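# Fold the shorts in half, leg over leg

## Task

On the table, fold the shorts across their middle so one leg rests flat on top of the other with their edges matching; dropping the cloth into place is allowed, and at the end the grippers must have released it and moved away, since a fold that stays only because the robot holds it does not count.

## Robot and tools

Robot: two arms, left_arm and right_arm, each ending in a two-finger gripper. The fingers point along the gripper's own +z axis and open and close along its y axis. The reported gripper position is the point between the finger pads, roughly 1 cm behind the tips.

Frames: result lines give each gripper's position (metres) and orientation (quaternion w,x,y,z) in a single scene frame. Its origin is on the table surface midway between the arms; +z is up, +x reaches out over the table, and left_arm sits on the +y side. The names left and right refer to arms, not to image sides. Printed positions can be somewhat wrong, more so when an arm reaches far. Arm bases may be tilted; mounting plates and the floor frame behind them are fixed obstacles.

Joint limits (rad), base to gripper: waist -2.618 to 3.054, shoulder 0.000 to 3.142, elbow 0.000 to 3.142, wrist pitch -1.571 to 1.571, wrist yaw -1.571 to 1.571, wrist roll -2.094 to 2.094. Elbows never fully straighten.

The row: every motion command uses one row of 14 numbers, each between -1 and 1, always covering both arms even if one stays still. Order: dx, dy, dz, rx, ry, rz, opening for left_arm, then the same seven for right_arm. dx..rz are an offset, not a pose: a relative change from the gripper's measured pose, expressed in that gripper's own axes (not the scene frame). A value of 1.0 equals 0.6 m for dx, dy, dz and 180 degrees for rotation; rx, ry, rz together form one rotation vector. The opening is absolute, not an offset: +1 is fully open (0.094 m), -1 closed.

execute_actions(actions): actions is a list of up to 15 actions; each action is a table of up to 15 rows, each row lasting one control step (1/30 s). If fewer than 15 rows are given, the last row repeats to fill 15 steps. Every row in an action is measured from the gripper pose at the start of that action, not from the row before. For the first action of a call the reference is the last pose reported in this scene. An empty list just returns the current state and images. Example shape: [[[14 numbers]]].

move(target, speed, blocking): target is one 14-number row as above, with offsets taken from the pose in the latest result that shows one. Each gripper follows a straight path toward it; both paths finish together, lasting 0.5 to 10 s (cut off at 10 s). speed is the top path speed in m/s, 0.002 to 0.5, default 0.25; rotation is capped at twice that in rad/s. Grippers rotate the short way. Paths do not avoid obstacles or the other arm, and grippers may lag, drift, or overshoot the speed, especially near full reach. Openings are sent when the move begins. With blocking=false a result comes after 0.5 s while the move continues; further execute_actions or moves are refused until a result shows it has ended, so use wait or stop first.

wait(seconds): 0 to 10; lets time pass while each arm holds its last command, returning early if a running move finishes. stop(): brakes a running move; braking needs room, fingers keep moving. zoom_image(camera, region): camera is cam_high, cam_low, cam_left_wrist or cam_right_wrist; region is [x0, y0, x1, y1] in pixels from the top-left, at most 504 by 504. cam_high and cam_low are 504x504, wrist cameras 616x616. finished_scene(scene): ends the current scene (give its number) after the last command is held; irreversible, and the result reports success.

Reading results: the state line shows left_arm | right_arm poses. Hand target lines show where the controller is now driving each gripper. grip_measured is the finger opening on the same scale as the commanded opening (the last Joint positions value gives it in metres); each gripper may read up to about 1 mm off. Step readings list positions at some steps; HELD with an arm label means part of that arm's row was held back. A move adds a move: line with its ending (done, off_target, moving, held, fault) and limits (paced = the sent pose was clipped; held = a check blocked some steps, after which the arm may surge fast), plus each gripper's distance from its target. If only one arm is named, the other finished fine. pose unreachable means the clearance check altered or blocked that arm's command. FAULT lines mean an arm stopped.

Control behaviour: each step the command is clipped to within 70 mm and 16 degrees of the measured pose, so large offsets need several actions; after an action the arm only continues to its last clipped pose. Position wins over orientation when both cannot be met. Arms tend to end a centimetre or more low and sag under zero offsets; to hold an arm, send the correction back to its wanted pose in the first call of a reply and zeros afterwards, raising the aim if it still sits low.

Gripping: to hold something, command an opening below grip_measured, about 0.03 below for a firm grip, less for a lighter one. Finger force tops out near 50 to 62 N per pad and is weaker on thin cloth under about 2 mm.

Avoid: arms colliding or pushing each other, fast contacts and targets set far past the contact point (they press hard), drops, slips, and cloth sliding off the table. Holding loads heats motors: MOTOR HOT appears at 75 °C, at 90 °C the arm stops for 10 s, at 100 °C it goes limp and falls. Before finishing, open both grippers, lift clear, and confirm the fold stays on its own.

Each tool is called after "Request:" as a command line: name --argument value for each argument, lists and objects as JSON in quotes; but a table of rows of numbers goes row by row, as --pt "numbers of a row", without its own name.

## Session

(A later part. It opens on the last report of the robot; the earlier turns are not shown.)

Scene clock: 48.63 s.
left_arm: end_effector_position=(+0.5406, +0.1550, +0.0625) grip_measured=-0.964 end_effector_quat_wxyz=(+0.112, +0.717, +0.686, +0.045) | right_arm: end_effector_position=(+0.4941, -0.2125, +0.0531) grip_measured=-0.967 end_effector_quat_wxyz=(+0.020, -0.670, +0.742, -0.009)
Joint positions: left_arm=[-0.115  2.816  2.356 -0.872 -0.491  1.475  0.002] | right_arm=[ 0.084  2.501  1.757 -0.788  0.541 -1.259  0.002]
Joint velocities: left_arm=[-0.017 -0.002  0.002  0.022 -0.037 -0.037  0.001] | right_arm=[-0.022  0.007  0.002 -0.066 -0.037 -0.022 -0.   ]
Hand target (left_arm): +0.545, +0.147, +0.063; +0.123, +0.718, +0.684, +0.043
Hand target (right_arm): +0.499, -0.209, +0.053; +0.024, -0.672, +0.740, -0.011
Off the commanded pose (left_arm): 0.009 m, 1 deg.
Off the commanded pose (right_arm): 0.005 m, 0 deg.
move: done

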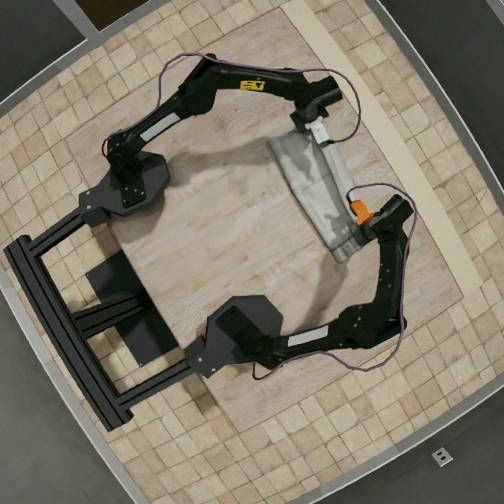

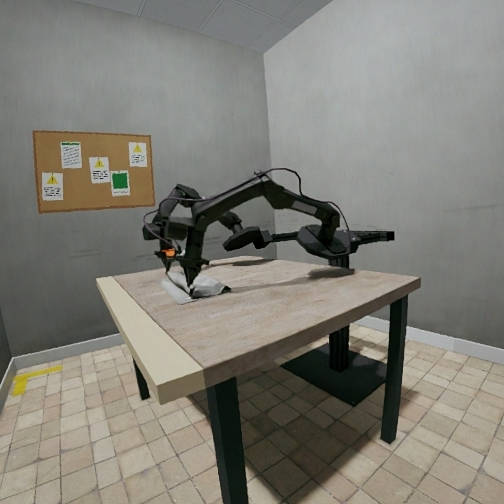

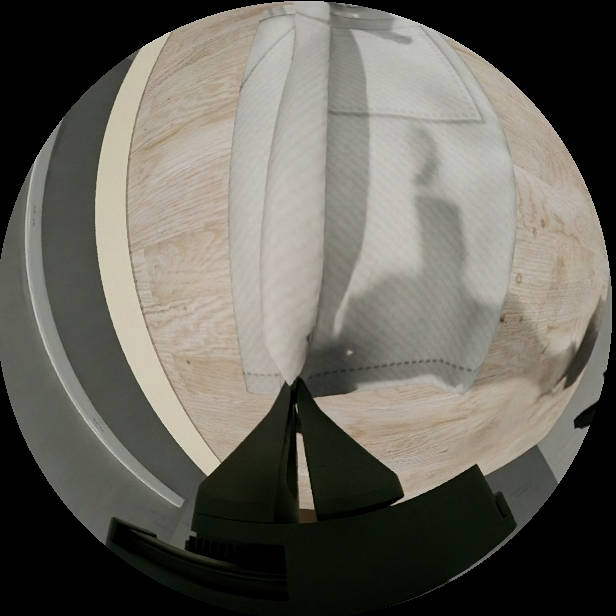

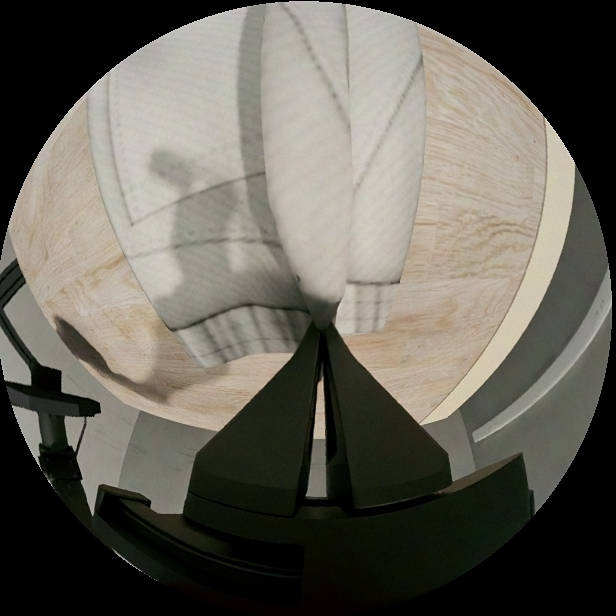

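Request:
move --target '[-0.012,0.018,0.008,-0.015,0,0,-1,-0.006,-0.028,0.005,0,0,0,-1]' --speed 0.05

Request:
execute_actions --actions '[[[0,0,0,0,0,0,-0.7,0,0,0,0,0,0,-0.7]],[[0,0.02,-0.05,0,0,0,-0.7,0,-0.02,-0.05,0,0,0,-0.7]]]'

Request:
move --target '[0.3,-0.35,-0.28,0,0,0,-0.7,0.25,0.38,-0.2,0,0,0,-0.7]'

Request:
zoom_image --camera "cam_high" --region '[235,95,405,275]'

Request:
zoom_image --camera "cam_low" --region '[130,230,270,330]'

Scene clock: 56.23 s.
left_arm: end_effector_position=(+0.5516, +0.1551, +0.0652) grip_measured=-0.964 end_effector_quat_wxyz=(+0.126, +0.710, +0.690, +0.061) | right_arm: end_effector_position=(+0.5112, -0.2125, +0.0524) grip_measured=-0.967 end_effector_quat_wxyz=(+0.025, -0.665, +0.746, -0.012)
Joint positions: left_arm=[-0.115  2.816  2.356 -0.822 -0.499  1.486  0.002] | right_arm=[ 0.076  2.55   1.858 -0.823  0.541 -1.261  0.002]
Joint velocities: left_arm=[ 0.002 -0.012  0.002 -0.022 -0.022  0.037 -0.   ] | right_arm=[-0.022  0.007 -0.007 -0.066 -0.022  0.007 -0.001]
Hand target (left_arm): +0.551, +0.147, +0.061; +0.129, +0.714, +0.685, +0.061
Hand target (right_arm): +0.511, -0.210, +0.051; +0.021, -0.670, +0.742, -0.010
Off the commanded pose (left_arm): 0.009 m, 1 deg.
Off the commanded pose (right_arm): 0.002 m, 1 deg.
move: done

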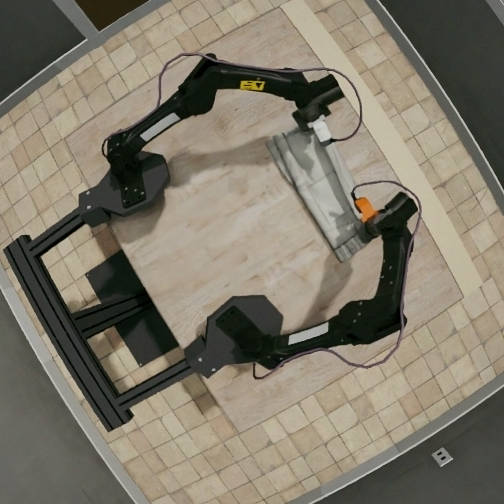

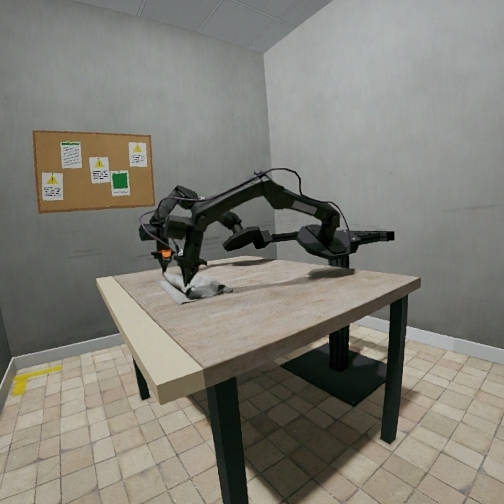

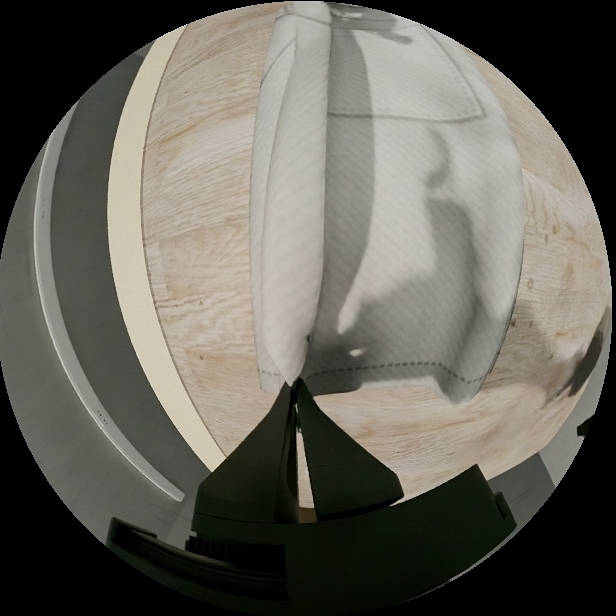

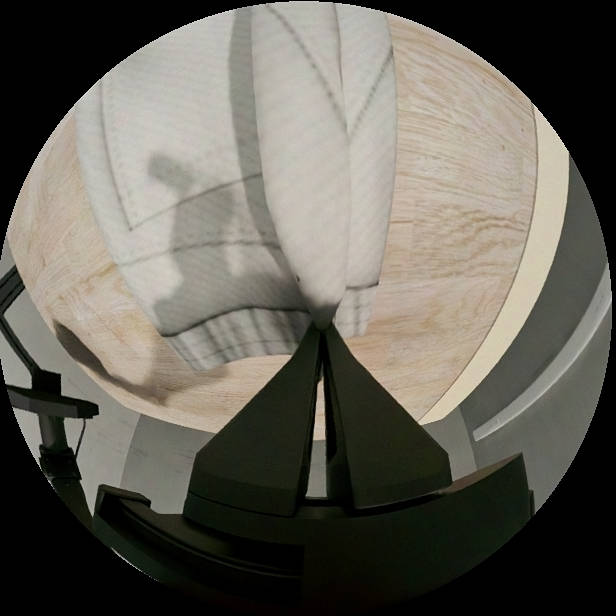

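Scene clock: 57.23 s.
left_arm: end_effector_position=(+0.5536, +0.1608, +0.0843) grip_measured=-0.702 end_effector_quat_wxyz=(+0.123, +0.710, +0.691, +0.058) | right_arm: end_effector_position=(+0.5206, -0.2174, +0.0747) grip_measured=-0.703 end_effector_quat_wxyz=(+0.023, -0.662, +0.749, -0.011)
Joint positions: left_arm=[-0.124  2.816  2.437 -0.918 -0.503  1.47   0.014] | right_arm=[ 0.087  2.55   1.957 -0.932  0.542 -1.238  0.014]
Joint velocities: left_arm=[ 0.002 -0.022  0.002 -0.007 -0.081 -0.051 -0.001] | right_arm=[-0.007 -0.012 -0.012 -0.095  0.051 -0.037 -0.   ]
Hand target (left_arm): +0.555, +0.158, +0.097; +0.127, +0.710, +0.690, +0.061
Hand target (right_arm): +0.521, -0.214, +0.083; +0.025, -0.665, +0.746, -0.012
Off the commanded pose (left_arm): 0.013 m, 1 deg.
Off the commanded pose (right_arm): 0.009 m, 0 deg.
Step readings (end_effector_position; steps 1 to 15: 1st action; 16 to 30: 2nd action):
0: left_arm (+0.5516, +0.1551, +0.0652) | right_arm (+0.5112, -0.2125, +0.0524)
1: left_arm (+0.5517, +0.1551, +0.0653) | right_arm (+0.5111, -0.2126, +0.0524)
2: left_arm (+0.5517, +0.1552, +0.0653) | right_arm (+0.5111, -0.2126, +0.0524)
4: left_arm (+0.5517, +0.1552, +0.0653) | right_arm (+0.5111, -0.2126, +0.0524)
8: left_arm (+0.5517, +0.1552, +0.0653) | right_arm (+0.5111, -0.2126, +0.0524)
15: left_arm (+0.5517, +0.1552, +0.0653) | right_arm (+0.5111, -0.2126, +0.0524)
16: left_arm (+0.5516, +0.1559, +0.0668) | right_arm (+0.5115, -0.2132, +0.0543)
17: left_arm (+0.5506, +0.1570, +0.0686) | right_arm (+0.5118, -0.2142, +0.0568)
19: left_arm (+0.5523, +0.1588, +0.0746) | right_arm (+0.5170, -0.2161, +0.0640)
23: left_arm (+0.5569, +0.1601, +0.0838) | right_arm (+0.5254, -0.2166, +0.0742)
30: end_effector_position above

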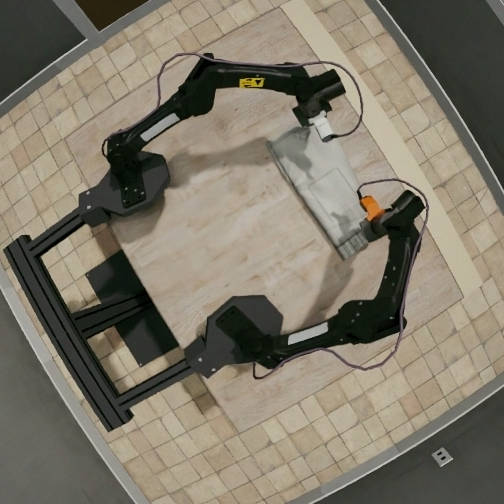

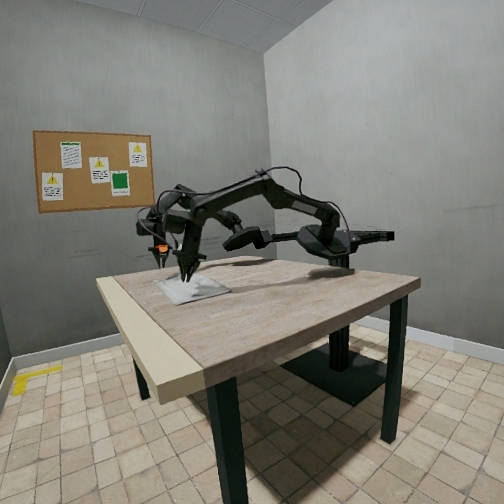

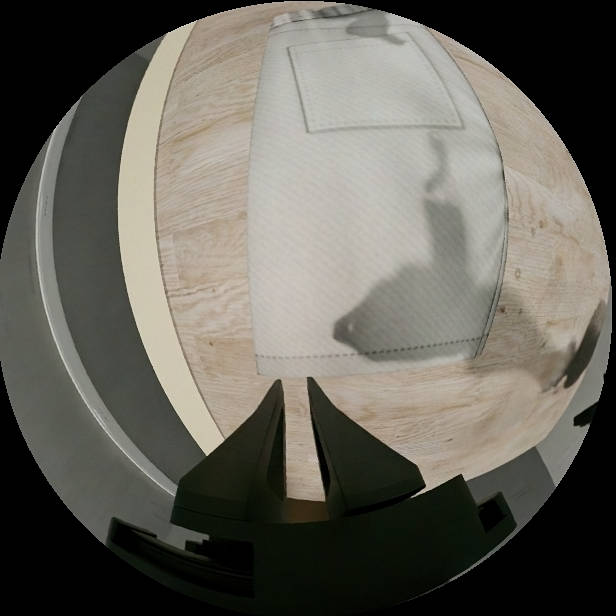

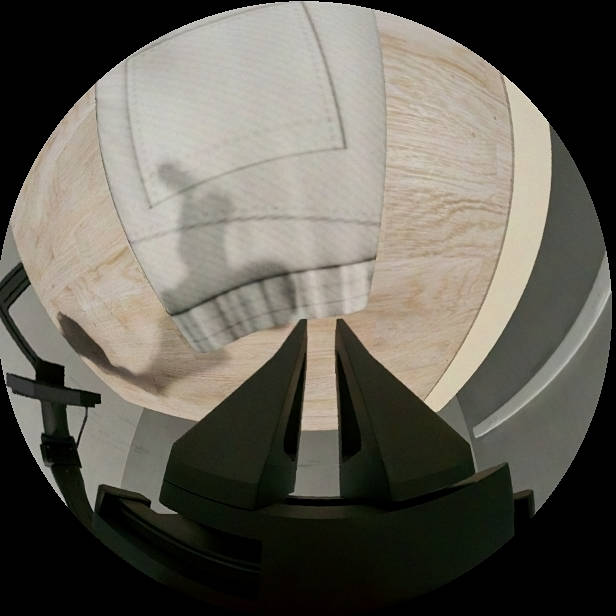

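Scene clock: 59.10 s.
left_arm: end_effector_position=(+0.3277, +0.3659, +0.1793) grip_measured=-0.702 end_effector_quat_wxyz=(+0.125, +0.701, +0.698, +0.073) | right_arm: end_effector_position=(+0.2809, -0.3431, +0.1812) grip_measured=-0.703 end_effector_quat_wxyz=(+0.031, -0.656, +0.754, -0.015)
Joint positions: left_arm=[ 0.101  1.498  1.019 -0.68  -0.448  1.701  0.014] | right_arm=[ 0.087  1.375  0.851 -0.983  0.542 -1.23   0.014]
Joint velocities: left_arm=[-0.012  0.002 -0.002  0.007  0.022 -0.037  0.   ] | right_arm=[ 0.022 -0.002  0.002 -0.037 -0.007 -0.022 -0.001]
Hand target (left_arm): +0.316, +0.361, +0.176; +0.121, +0.711, +0.691, +0.058
Hand target (right_arm): +0.271, -0.342, +0.180; +0.023, -0.662, +0.749, -0.011
Off the commanded pose (left_arm): 0.014 m, 2 deg.
Off the commanded pose (right_arm): 0.011 m, 1 deg.
move: off_target (left_arm, right_arm)

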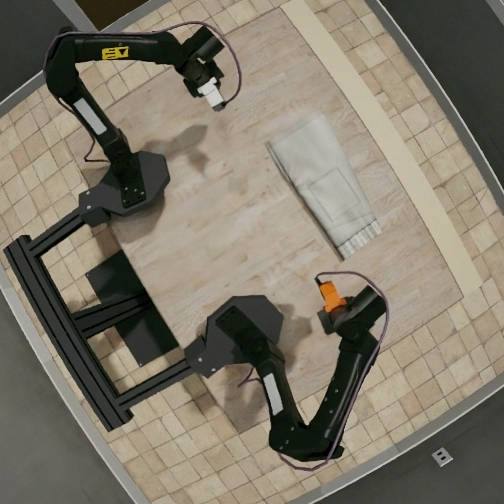

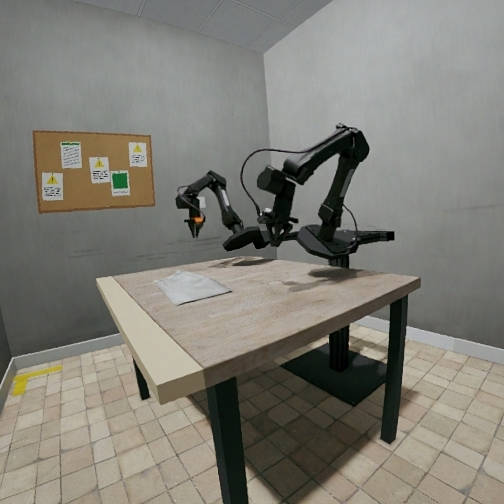

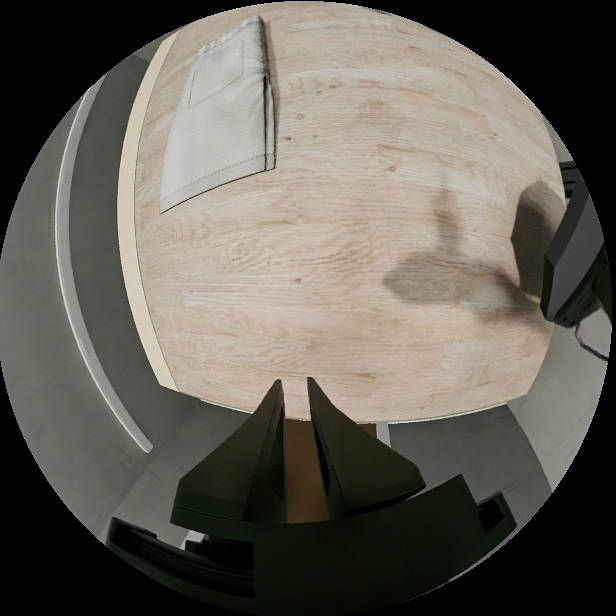

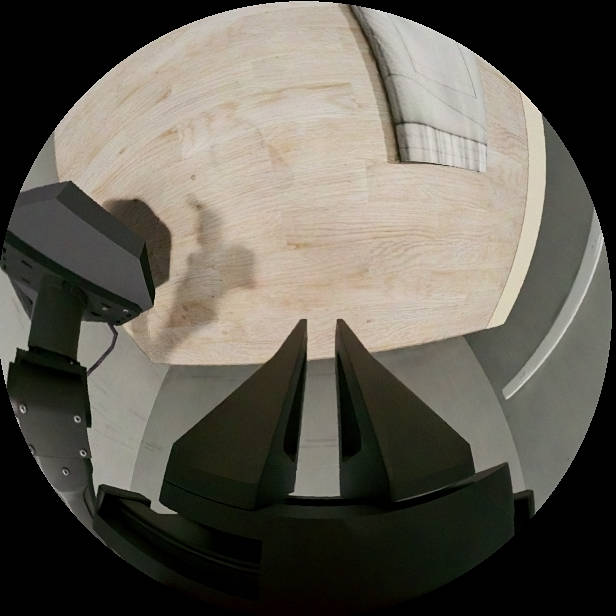

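Region (235, 95, 405, 275) of cam_high's 504x504 image, scaled by 2.800, with more detail than that image has.

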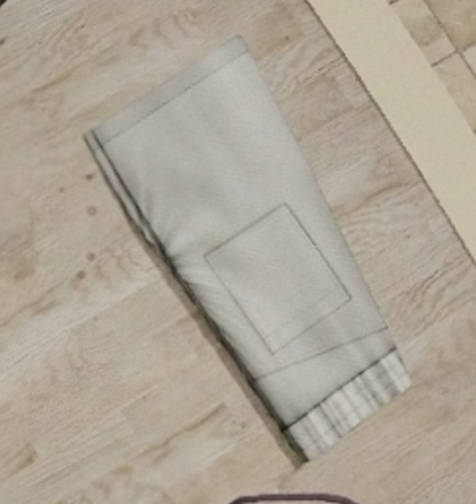

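Region (130, 230, 270, 330) of cam_low's 504x504 image, scaled by 3.600, with more detail than that image has; it fills the top 360 rows of this view, and the rest is white.

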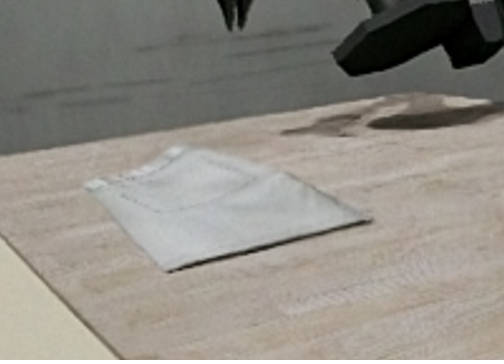

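Request:
finished_scene --scene 2

The scene is finished: the task was done.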